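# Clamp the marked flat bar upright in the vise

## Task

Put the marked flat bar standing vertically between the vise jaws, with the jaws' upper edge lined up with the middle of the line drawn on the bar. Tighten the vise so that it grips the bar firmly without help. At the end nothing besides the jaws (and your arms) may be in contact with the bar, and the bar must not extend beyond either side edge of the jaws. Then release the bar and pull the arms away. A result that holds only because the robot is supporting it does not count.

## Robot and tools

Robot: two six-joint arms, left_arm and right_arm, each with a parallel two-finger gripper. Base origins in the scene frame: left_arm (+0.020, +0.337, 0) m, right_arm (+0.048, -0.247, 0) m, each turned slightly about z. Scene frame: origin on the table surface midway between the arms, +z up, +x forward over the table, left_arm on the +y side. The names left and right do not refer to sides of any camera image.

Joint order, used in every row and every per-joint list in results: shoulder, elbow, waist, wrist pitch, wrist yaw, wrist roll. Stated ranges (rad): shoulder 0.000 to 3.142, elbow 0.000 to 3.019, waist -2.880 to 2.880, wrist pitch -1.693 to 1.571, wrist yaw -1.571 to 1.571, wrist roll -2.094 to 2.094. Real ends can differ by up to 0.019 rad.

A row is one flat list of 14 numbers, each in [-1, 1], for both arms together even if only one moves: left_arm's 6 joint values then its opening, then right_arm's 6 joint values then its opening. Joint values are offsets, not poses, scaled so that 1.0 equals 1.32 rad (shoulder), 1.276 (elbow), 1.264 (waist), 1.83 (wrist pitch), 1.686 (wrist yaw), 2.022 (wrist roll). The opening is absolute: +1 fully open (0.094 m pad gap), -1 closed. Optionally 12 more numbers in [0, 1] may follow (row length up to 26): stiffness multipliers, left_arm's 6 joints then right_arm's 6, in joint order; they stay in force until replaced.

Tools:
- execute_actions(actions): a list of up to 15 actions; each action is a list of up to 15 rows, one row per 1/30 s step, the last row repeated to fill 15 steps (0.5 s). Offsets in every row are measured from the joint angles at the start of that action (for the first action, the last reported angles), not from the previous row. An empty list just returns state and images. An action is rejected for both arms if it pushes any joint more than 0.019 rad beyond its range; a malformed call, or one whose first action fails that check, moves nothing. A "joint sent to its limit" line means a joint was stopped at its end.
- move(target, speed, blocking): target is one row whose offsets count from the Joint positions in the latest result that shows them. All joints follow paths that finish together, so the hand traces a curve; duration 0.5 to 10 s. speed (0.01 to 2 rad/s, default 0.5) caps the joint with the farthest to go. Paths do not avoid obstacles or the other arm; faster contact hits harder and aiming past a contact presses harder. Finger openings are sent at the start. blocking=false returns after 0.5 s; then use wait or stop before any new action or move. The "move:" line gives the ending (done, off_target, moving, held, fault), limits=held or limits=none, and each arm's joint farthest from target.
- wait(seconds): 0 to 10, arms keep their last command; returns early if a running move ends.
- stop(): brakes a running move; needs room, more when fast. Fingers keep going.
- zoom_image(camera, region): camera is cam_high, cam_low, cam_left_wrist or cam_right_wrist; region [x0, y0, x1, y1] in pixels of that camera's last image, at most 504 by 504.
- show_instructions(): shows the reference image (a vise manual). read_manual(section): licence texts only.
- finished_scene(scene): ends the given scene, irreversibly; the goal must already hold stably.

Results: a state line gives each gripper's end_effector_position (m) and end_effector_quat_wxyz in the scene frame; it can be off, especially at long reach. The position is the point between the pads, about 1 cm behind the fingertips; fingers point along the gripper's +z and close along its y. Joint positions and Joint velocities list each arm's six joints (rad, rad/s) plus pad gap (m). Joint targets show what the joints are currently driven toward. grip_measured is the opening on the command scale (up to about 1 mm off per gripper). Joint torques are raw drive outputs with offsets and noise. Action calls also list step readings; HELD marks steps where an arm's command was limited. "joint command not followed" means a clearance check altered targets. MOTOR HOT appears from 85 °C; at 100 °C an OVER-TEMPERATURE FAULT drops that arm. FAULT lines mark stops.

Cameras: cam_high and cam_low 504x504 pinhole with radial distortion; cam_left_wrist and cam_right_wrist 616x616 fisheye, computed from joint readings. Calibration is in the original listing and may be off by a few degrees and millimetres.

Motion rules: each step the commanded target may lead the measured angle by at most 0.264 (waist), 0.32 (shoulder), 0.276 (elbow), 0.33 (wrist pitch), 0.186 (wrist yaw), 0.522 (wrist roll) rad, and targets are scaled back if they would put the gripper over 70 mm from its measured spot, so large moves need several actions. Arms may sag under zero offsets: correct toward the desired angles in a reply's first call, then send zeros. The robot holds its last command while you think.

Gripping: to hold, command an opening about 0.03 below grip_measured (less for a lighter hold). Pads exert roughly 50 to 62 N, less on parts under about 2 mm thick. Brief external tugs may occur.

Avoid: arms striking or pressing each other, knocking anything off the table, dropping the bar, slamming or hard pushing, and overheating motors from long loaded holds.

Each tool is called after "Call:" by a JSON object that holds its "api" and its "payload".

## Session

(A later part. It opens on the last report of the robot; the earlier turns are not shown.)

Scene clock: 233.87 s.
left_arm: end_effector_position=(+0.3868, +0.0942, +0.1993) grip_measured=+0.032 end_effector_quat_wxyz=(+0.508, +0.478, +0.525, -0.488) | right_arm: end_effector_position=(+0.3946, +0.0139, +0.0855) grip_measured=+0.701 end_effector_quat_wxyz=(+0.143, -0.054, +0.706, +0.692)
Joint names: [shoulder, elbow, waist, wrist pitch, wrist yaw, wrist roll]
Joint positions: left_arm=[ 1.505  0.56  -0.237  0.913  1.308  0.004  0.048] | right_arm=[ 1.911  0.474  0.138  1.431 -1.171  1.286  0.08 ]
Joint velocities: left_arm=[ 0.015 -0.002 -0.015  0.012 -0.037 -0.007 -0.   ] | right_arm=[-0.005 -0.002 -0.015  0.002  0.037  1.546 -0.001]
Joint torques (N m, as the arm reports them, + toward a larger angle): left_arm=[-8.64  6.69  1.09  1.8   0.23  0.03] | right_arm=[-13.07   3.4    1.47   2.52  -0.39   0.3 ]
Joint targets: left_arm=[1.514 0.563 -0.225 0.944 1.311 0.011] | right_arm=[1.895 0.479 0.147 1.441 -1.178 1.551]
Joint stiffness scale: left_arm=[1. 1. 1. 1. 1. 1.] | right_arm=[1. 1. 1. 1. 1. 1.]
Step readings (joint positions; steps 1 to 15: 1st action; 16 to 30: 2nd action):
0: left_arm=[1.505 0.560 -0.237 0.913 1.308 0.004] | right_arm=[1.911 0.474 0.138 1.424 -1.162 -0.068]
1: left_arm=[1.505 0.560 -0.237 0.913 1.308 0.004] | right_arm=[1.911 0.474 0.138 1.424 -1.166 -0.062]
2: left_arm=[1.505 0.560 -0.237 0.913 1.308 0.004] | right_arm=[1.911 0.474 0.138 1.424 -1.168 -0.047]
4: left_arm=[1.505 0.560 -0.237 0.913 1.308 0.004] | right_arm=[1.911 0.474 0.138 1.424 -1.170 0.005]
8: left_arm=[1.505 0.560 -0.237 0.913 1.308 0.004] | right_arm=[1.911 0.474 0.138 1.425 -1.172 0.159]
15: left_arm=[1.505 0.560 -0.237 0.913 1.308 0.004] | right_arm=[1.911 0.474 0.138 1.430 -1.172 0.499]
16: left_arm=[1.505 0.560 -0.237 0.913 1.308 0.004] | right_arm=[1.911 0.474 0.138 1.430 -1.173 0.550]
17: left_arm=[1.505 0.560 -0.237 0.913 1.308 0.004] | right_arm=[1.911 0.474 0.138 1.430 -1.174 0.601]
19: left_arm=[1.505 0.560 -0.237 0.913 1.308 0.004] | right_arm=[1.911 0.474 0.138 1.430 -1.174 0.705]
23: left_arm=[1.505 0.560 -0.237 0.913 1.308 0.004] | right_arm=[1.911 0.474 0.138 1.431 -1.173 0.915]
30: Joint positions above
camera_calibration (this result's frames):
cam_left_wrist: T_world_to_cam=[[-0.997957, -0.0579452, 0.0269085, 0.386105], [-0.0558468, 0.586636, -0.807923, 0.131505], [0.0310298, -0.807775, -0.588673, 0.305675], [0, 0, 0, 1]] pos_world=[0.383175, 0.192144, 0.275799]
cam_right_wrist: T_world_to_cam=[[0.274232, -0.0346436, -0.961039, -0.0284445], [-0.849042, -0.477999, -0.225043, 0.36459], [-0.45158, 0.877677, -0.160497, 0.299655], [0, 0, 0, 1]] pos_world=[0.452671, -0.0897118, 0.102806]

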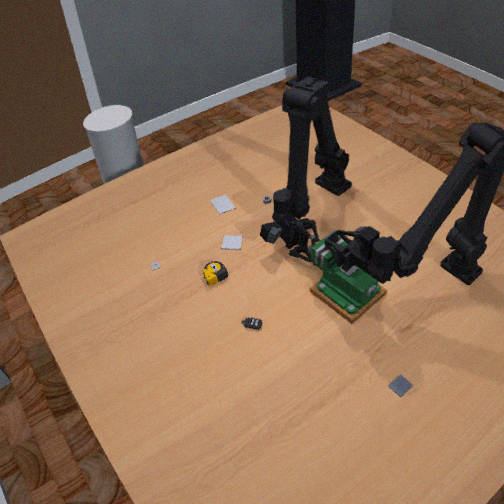

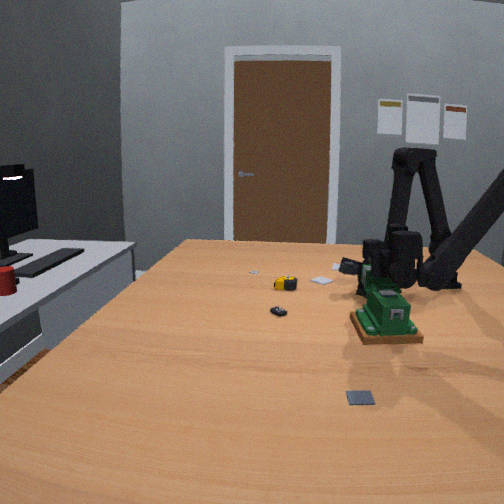

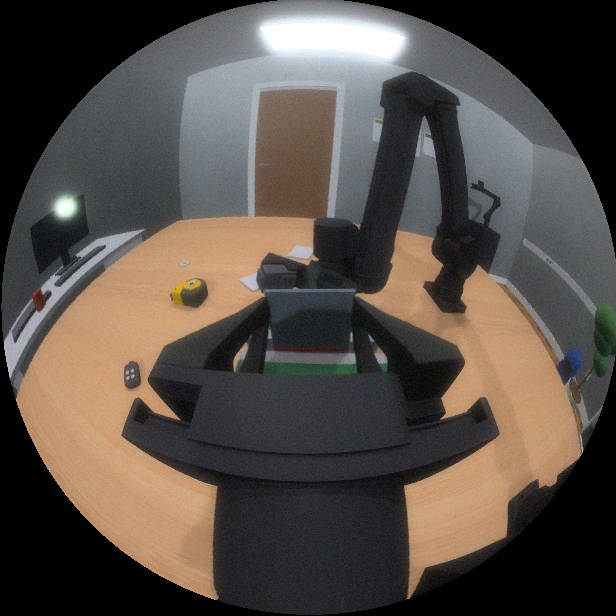

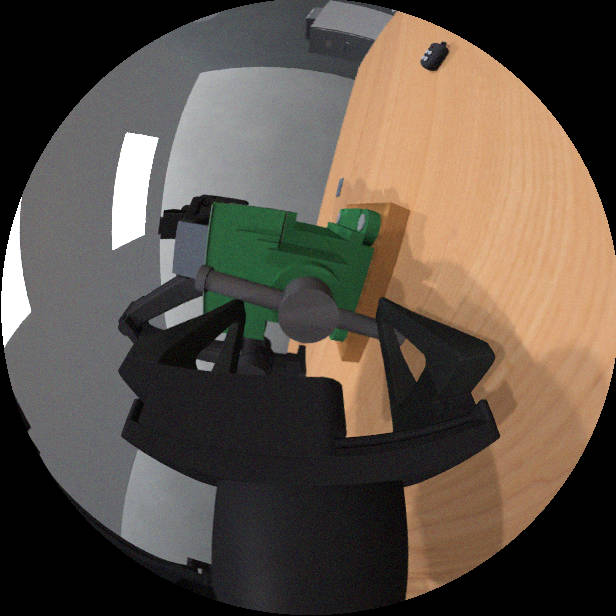

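Call:
{"api": "execute_actions", "payload": {"actions": [[[0.0068,0.0024,0.0095,0.0169,0.0018,0.0035,0.0,-0.012,0.004,0.007,0.006,0.0,0.145,0.7],[0.0068,0.0024,0.0095,0.0169,0.0018,0.0035,0.0,-0.012,0.004,0.007,0.006,0.0,0.165,0.7],[0.0068,0.0024,0.0095,0.0169,0.0018,0.0035,0.0,-0.012,0.004,0.007,0.006,0.0,0.185,0.7],[0.0068,0.0024,0.0095,0.0169,0.0018,0.0035,0.0,-0.012,0.004,0.007,0.006,0.0,0.205,0.7],[0.0068,0.0024,0.0095,0.0169,0.0018,0.0035,0.0,-0.012,0.004,0.007,0.006,0.0,0.225,0.7],[0.0068,0.0024,0.0095,0.0169,0.0018,0.0035,0.0,-0.012,0.004,0.007,0.006,0.0,0.245,0.7],[0.0068,0.0024,0.0095,0.0169,0.0018,0.0035,0.0,-0.012,0.004,0.007,0.006,0.0,0.265,0.7]],[[0.0068,0.0024,0.0095,0.0169,0.0018,0.0035,0.0,-0.012,0.004,0.004,0.006,0.0,-0.040,0.7],[0.0068,0.0024,0.0095,0.0169,0.0018,0.0035,0.0,-0.012,0.004,0.0,0.006,0.0,-0.079,0.7],[0.0068,0.0024,0.0095,0.0169,0.0018,0.0035,0.0,-0.012,0.004,-0.007,0.006,0.0,-0.119,0.7],[0.0068,0.0024,0.0095,0.0169,0.0018,0.0035,0.0,-0.012,0.004,-0.014,0.006,0.0,-0.158,0.7],[0.0068,0.0024,0.0095,0.0169,0.0018,0.0035,0.0,-0.012,0.004,-0.021,0.006,0.0,-0.198,0.7],[0.0068,0.0024,0.0095,0.0169,0.0018,0.0035,0.0,-0.012,0.004,-0.027,0.006,0.0,-0.237,0.7],[0.0068,0.0024,0.0095,0.0169,0.0018,0.0035,0.0,-0.012,0.004,-0.034,0.006,0.0,-0.277,0.7],[0.0068,0.0024,0.0095,0.0169,0.0018,0.0035,0.0,-0.012,0.004,-0.041,0.006,0.0,-0.316,0.7],[0.0068,0.0024,0.0095,0.0169,0.0018,0.0035,0.0,-0.012,0.004,-0.048,0.006,0.0,-0.356,0.7],[0.0068,0.0024,0.0095,0.0169,0.0018,0.0035,0.0,-0.012,0.004,-0.055,0.006,0.0,-0.396,0.7],[0.0068,0.0024,0.0095,0.0169,0.0018,0.0035,0.0,-0.012,0.004,-0.062,0.006,0.0,-0.435,0.7],[0.0068,0.0024,0.0095,0.0169,0.0018,0.0035,0.0,-0.012,0.004,-0.068,0.006,0.0,-0.475,0.7],[0.0068,0.0024,0.0095,0.0169,0.0018,0.0035,0.0,-0.012,0.004,-0.075,0.006,0.0,-0.514,0.7],[0.0068,0.0024,0.0095,0.0169,0.0018,0.0035,0.0,-0.012,0.004,-0.075,0.006,0.0,-0.554,0.7],[0.0068,0.0024,0.0095,0.0169,0.0018,0.0035,0.0,-0.012,0.004,-0.075,0.006,0.0,-0.593,0.7]],[[0.0068,0.0024,0.0095,0.0169,0.0018,0.0035,0.0,-0.012,0.004,-0.016,0.006,0.0,-0.233,0.7],[0.0068,0.0024,0.0095,0.0169,0.0018,0.0035,0.0,-0.012,0.004,-0.016,0.006,0.0,-0.272,0.7],[0.0068,0.0024,0.0095,0.0169,0.0018,0.0035,0.0,-0.012,0.004,-0.016,0.006,0.0,-0.312,0.7],[0.0068,0.0024,0.0095,0.0169,0.0018,0.0035,0.0,-0.012,0.004,-0.016,0.006,0.0,-0.351,0.7],[0.0068,0.0024,0.0095,0.0169,0.0018,0.0035,0.0,-0.012,0.004,-0.016,0.006,0.0,-0.391,0.7],[0.0068,0.0024,0.0095,0.0169,0.0018,0.0035,0.0,-0.012,0.004,-0.016,0.006,0.0,-0.430,0.7],[0.0068,0.0024,0.0095,0.0169,0.0018,0.0035,0.0,-0.012,0.004,-0.016,0.006,0.0,-0.470,0.7],[0.0068,0.0024,0.0095,0.0169,0.0018,0.0035,0.0,-0.012,0.004,-0.016,0.006,0.0,-0.509,0.7],[0.0068,0.0024,0.0095,0.0169,0.0018,0.0035,0.0,-0.012,0.004,-0.016,0.006,0.0,-0.549,0.7],[0.0068,0.0024,0.0095,0.0169,0.0018,0.0035,0.0,-0.012,0.004,-0.016,0.006,0.0,-0.589,0.7],[0.0068,0.0024,0.0095,0.0169,0.0018,0.0035,0.0,-0.012,0.004,-0.016,0.006,0.0,-0.628,0.7],[0.0068,0.0024,0.0095,0.0169,0.0018,0.0035,0.0,-0.012,0.004,-0.016,0.006,0.0,-0.668,0.7],[0.0068,0.0024,0.0095,0.0169,0.0018,0.0035,0.0,-0.012,0.004,-0.016,0.006,0.0,-0.707,0.7],[0.0068,0.0024,0.0095,0.0169,0.0018,0.0035,0.0,-0.012,0.004,-0.016,0.006,0.0,-0.747,0.7],[0.0068,0.0024,0.0095,0.0169,0.0018,0.0035,0.0,-0.012,0.004,-0.016,0.006,0.0,-0.786,0.7]],[[0.0068,0.0024,0.0095,0.0169,0.0018,0.0035,0.0,-0.012,0.004,-0.004,0.006,0.0,-0.233,0.7],[0.0068,0.0024,0.0095,0.0169,0.0018,0.0035,0.0,-0.012,0.004,-0.004,0.006,0.0,-0.272,0.7],[0.0068,0.0024,0.0095,0.0169,0.0018,0.0035,0.0,-0.012,0.004,-0.004,0.006,0.0,-0.312,0.7],[0.0068,0.0024,0.0095,0.0169,0.0018,0.0035,0.0,-0.012,0.004,-0.004,0.006,0.0,-0.351,0.7],[0.0068,0.0024,0.0095,0.0169,0.0018,0.0035,0.0,-0.012,0.004,-0.004,0.006,0.0,-0.391,0.7],[0.0068,0.0024,0.0095,0.0169,0.0018,0.0035,0.0,-0.012,0.004,-0.004,0.006,0.0,-0.430,0.7],[0.0068,0.0024,0.0095,0.0169,0.0018,0.0035,0.0,-0.012,0.004,-0.004,0.006,0.0,-0.470,0.7],[0.0068,0.0024,0.0095,0.0169,0.0018,0.0035,0.0,-0.012,0.004,-0.004,0.006,0.0,-0.509,0.7],[0.0068,0.0024,0.0095,0.0169,0.0018,0.0035,0.0,-0.012,0.004,-0.004,0.006,0.0,-0.549,0.7],[0.0068,0.0024,0.0095,0.0169,0.0018,0.0035,0.0,-0.012,0.004,-0.004,0.006,0.0,-0.589,0.7],[0.0068,0.0024,0.0095,0.0169,0.0018,0.0035,0.0,-0.012,0.004,-0.004,0.006,0.0,-0.628,0.7],[0.0068,0.0024,0.0095,0.0169,0.0018,0.0035,0.0,-0.012,0.004,-0.004,0.006,0.0,-0.668,0.7],[0.0068,0.0024,0.0095,0.0169,0.0018,0.0035,0.0,-0.012,0.004,-0.004,0.006,0.0,-0.700,0.7],[0.0068,0.0024,0.0095,0.0169,0.0018,0.0035,0.0,-0.012,0.004,-0.004,0.006,0.0,-0.725,0.7],[0.0068,0.0024,0.0095,0.0169,0.0018,0.0035,0.0,-0.012,0.004,-0.004,0.006,0.0,-0.737,0.7]]]}}

Scene clock: 246.07 s.
left_arm: end_effector_position=(+0.3868, +0.0942, +0.1993) grip_measured=+0.032 end_effector_quat_wxyz=(+0.508, +0.478, +0.525, -0.488) | right_arm: end_effector_position=(+0.4194, -0.0219, +0.0855) grip_measured=+0.701 end_effector_quat_wxyz=(+0.703, -0.702, +0.093, -0.070)
Joint names: [shoulder, elbow, waist, wrist pitch, wrist yaw, wrist roll]
Joint positions: left_arm=[ 1.505  0.56  -0.237  0.913  1.308  0.004  0.048] | right_arm=[ 1.911  0.474  0.039  1.431 -1.167 -1.544  0.08 ]
Joint velocities: left_arm=[-0.005 -0.007 -0.015 -0.002  0.007  0.022  0.   ] | right_arm=[ 0.005 -0.007 -0.005 -0.012  0.022 -1.766 -0.   ]
Joint torques (N m, as the arm reports them, + toward a larger angle): left_arm=[-9.1   6.76  0.17  2.05  0.29  0.01] | right_arm=[-12.93   3.22   0.15   2.36  -0.11  -0.02]
Joint targets: left_arm=[1.514 0.563 -0.225 0.944 1.311 0.011] | right_arm=[1.895 0.479 0.034 1.442 -1.167 -1.822]
Joint stiffness scale: left_arm=[1. 1. 1. 1. 1. 1.] | right_arm=[1. 1. 1. 1. 1. 1.]
Step readings (joint positions; steps 1 to 15: 1st action; 16 to 30: 2nd action; 31 to 45: 3rd action; 46 to 60: 4th action):
0: left_arm=[1.505 0.560 -0.237 0.913 1.308 0.004] | right_arm=[1.911 0.474 0.138 1.431 -1.170 1.515]
1: left_arm=[1.505 0.560 -0.237 0.913 1.308 0.004] | right_arm=[1.911 0.474 0.138 1.431 -1.169 1.519]
2: left_arm=[1.505 0.560 -0.237 0.913 1.308 0.004] | right_arm=[1.911 0.474 0.138 1.431 -1.169 1.530]
4: left_arm=[1.505 0.560 -0.237 0.913 1.308 0.004] | right_arm=[1.911 0.474 0.138 1.431 -1.169 1.568]
8: left_arm=[1.505 0.560 -0.237 0.913 1.308 0.004] | right_arm=[1.911 0.474 0.138 1.431 -1.168 1.678]
15: left_arm=[1.505 0.560 -0.237 0.913 1.308 0.004] | right_arm=[1.911 0.474 0.138 1.431 -1.167 1.763]
16: left_arm=[1.505 0.560 -0.237 0.913 1.308 0.004] | right_arm=[1.911 0.474 0.138 1.431 -1.167 1.754]
17: left_arm=[1.505 0.560 -0.237 0.913 1.308 0.004] | right_arm=[1.911 0.474 0.138 1.431 -1.167 1.731]
19: left_arm=[1.505 0.560 -0.237 0.913 1.308 0.004] | right_arm=[1.911 0.474 0.137 1.431 -1.167 1.653]
23: left_arm=[1.505 0.560 -0.237 0.913 1.308 0.004] | right_arm=[1.911 0.474 0.119 1.431 -1.167 1.418]
30: left_arm=[1.505 0.560 -0.237 0.913 1.308 0.004] | right_arm=[1.911 0.474 0.052 1.431 -1.167 0.904]
31: left_arm=[1.505 0.560 -0.237 0.913 1.308 0.004] | right_arm=[1.911 0.474 0.047 1.431 -1.167 0.819]
32: left_arm=[1.505 0.560 -0.237 0.913 1.308 0.004] | right_arm=[1.911 0.474 0.043 1.431 -1.167 0.732]
34: left_arm=[1.505 0.560 -0.237 0.913 1.308 0.004] | right_arm=[1.911 0.474 0.039 1.431 -1.167 0.563]
38: left_arm=[1.505 0.560 -0.237 0.913 1.308 0.004] | right_arm=[1.911 0.474 0.039 1.431 -1.167 0.233]
45: left_arm=[1.505 0.560 -0.237 0.913 1.308 0.004] | right_arm=[1.911 0.474 0.039 1.431 -1.167 -0.332]
46: left_arm=[1.505 0.560 -0.237 0.913 1.308 0.004] | right_arm=[1.911 0.474 0.039 1.431 -1.167 -0.418]
47: left_arm=[1.505 0.560 -0.237 0.913 1.308 0.004] | right_arm=[1.911 0.474 0.039 1.431 -1.167 -0.505]
49: left_arm=[1.505 0.560 -0.237 0.913 1.308 0.004] | right_arm=[1.911 0.474 0.039 1.431 -1.167 -0.674]
53: left_arm=[1.505 0.560 -0.237 0.913 1.308 0.004] | right_arm=[1.911 0.474 0.039 1.431 -1.167 -1.003]
60: Joint positions above
camera_calibration (this result's frames):
cam_left_wrist: T_world_to_cam=[[-0.997957, -0.0579452, 0.0269085, 0.386105], [-0.0558468, 0.586636, -0.807923, 0.131505], [0.0310298, -0.807775, -0.588673, 0.305675], [0, 0, 0, 1]] pos_world=[0.383175, 0.192144, 0.275799]
cam_right_wrist: T_world_to_cam=[[0.0323026, -0.00293515, 0.999474, -0.101855], [0.657996, -0.752655, -0.0234765, -0.286818], [0.752328, 0.658409, -0.0223814, -0.179274], [0, 0, 0, 1]] pos_world=[0.326888, -0.0981378, 0.0910554]

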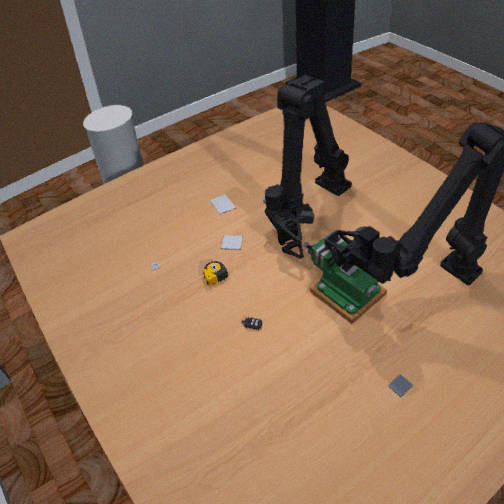

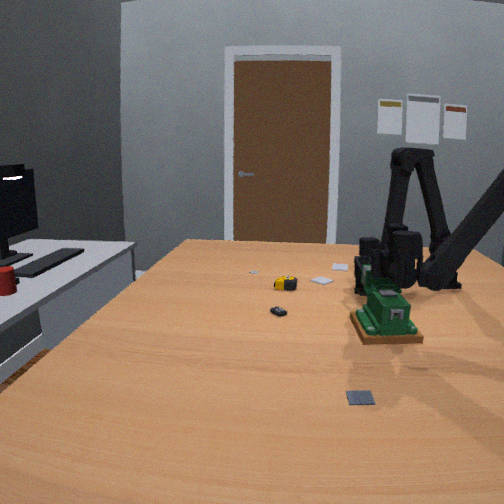

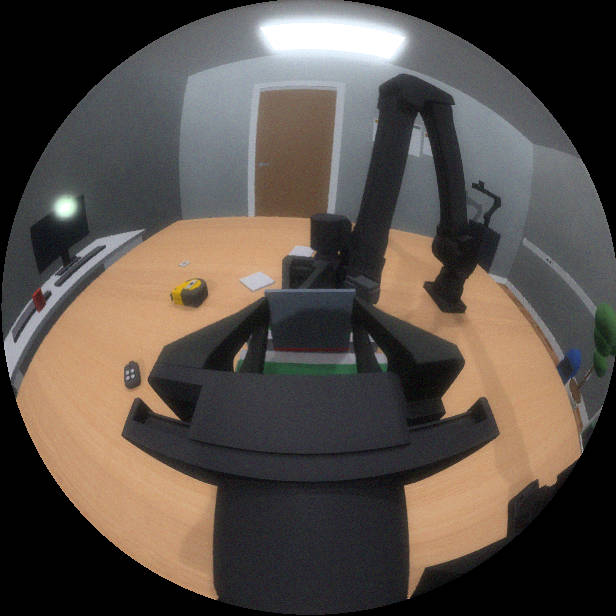

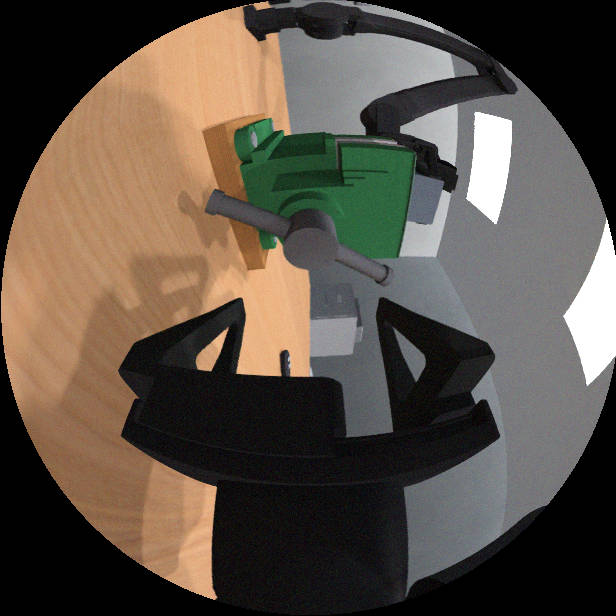

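Call:
{"api": "zoom_image", "payload": {"camera": "cam_left_wrist", "region": [230, 320, 400, 380]}}

Call:
{"api": "zoom_image", "payload": {"camera": "cam_right_wrist", "region": [320, 120, 470, 270]}}

Region (230, 320, 400, 380) of cam_left_wrist's 616x616 image, scaled by 2.965, with more detail than that image has; it fills the top 178 rows of this view, and the rest is white.

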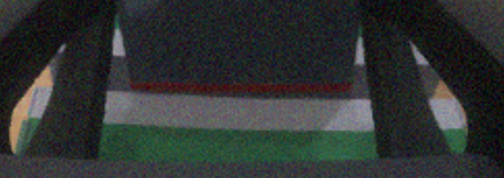

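Region (320, 120, 470, 270) of cam_right_wrist's 616x616 image, scaled by 3.360, with more detail than that image has.

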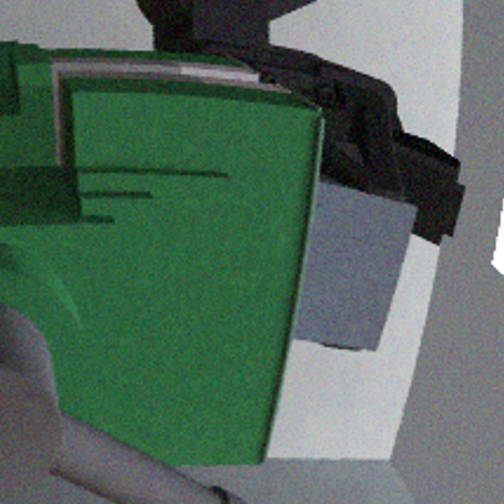

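Call:
{"api": "move", "payload": {"target": [0.0068,0.0024,0.0174,0.0169,0.0018,0.0232,0.0,-0.012,0.0196,0.0922,0.006,0.0,-0.11,0.7], "speed": 0.2}}

Scene clock: 257.03 s.
left_arm: end_effector_position=(+0.3879, +0.0959, +0.1993) grip_measured=+0.032 end_effector_quat_wxyz=(+0.518, +0.487, +0.517, -0.477) | right_arm: end_effector_position=(+0.3944, +0.0182, +0.0865) grip_measured=+0.701 end_effector_quat_wxyz=(+0.697, -0.706, -0.032, -0.117)
Joint names: [shoulder, elbow, waist, wrist pitch, wrist yaw, wrist roll]
Joint positions: left_arm=[ 1.505  0.56  -0.233  0.913  1.308  0.042  0.048] | right_arm=[ 1.911  0.48   0.149  1.431 -1.167 -1.783  0.08 ]
Joint velocities: left_arm=[-0.005  0.007 -0.015 -0.012  0.022  0.007 -0.   ] | right_arm=[-0.005  0.022  0.005 -0.002 -0.037  0.007 -0.001]
Joint torques (N m, as the arm reports them, + toward a larger angle): left_arm=[-8.82  6.44  0.74  1.9   0.29  0.02] | right_arm=[-12.93   4.61   1.27   2.38  -0.11   0.26]
Joint targets: left_arm=[1.514 0.563 -0.215 0.944 1.311 0.051] | right_arm=[1.895 0.499 0.156 1.442 -1.167 -1.767]
Joint stiffness scale: left_arm=[1. 1. 1. 1. 1. 1.] | right_arm=[1. 1. 1. 1. 1. 1.]
move: off_target (left_arm); limits=none; left_arm: farthest joint: the wrist pitch, 0.030 radians from its target (0.030 radians at the start); right_arm: farthest joint: the elbow, 0.019 radians from its target (0.025 radians at the start)
camera_calibration (this result's frames):
cam_left_wrist: T_world_to_cam=[[-0.997995, -0.0622186, -0.0116141, 0.39541], [-0.0272938, 0.588613, -0.807954, 0.11932], [0.057106, -0.806017, -0.589131, 0.296807], [0, 0, 0, 1]] pos_world=[0.380924, 0.1936, 0.275856]
cam_right_wrist: T_world_to_cam=[[-0.208189, 0.027762, 0.977695, -0.00579107], [0.718871, -0.673477, 0.172199, -0.282489], [0.663236, 0.738686, 0.120253, -0.165486], [0, 0, 0, 1]] pos_world=[0.311624, -0.0678474, 0.0742065]

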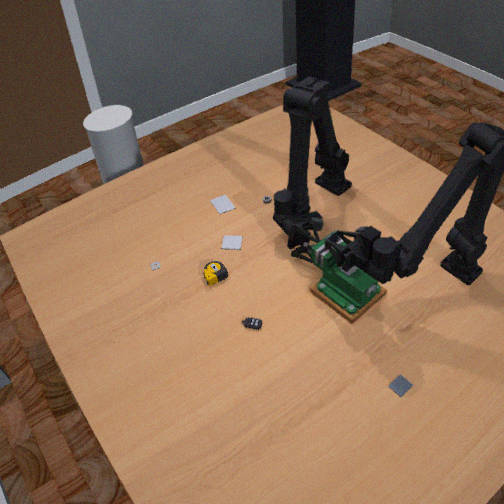

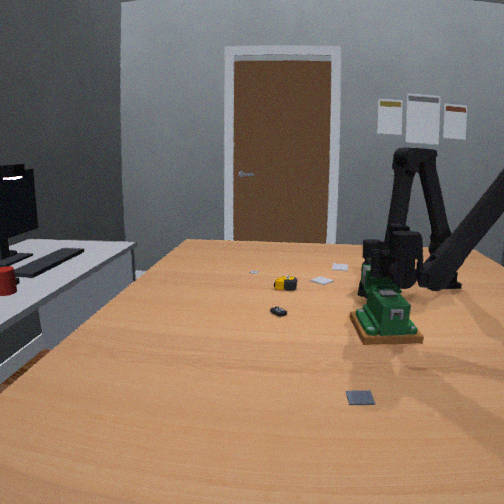

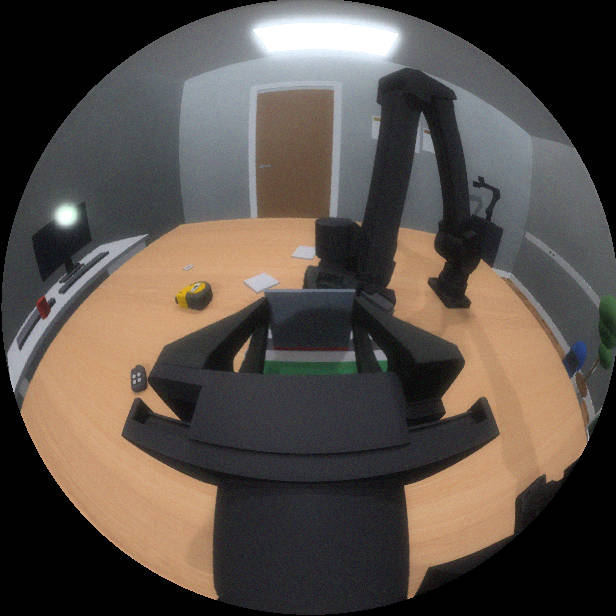

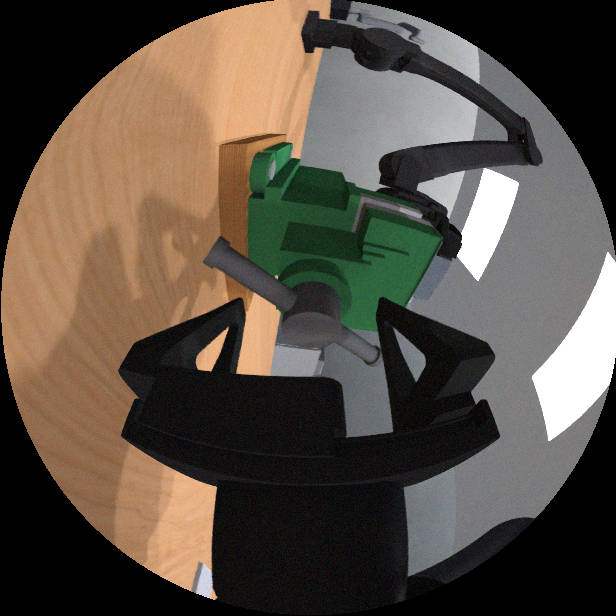

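Call:
{"api": "zoom_image", "payload": {"camera": "cam_left_wrist", "region": [260, 330, 365, 365]}}

Region (260, 330, 365, 365) of cam_left_wrist's 616x616 image, scaled by 4.800, with more detail than that image has.

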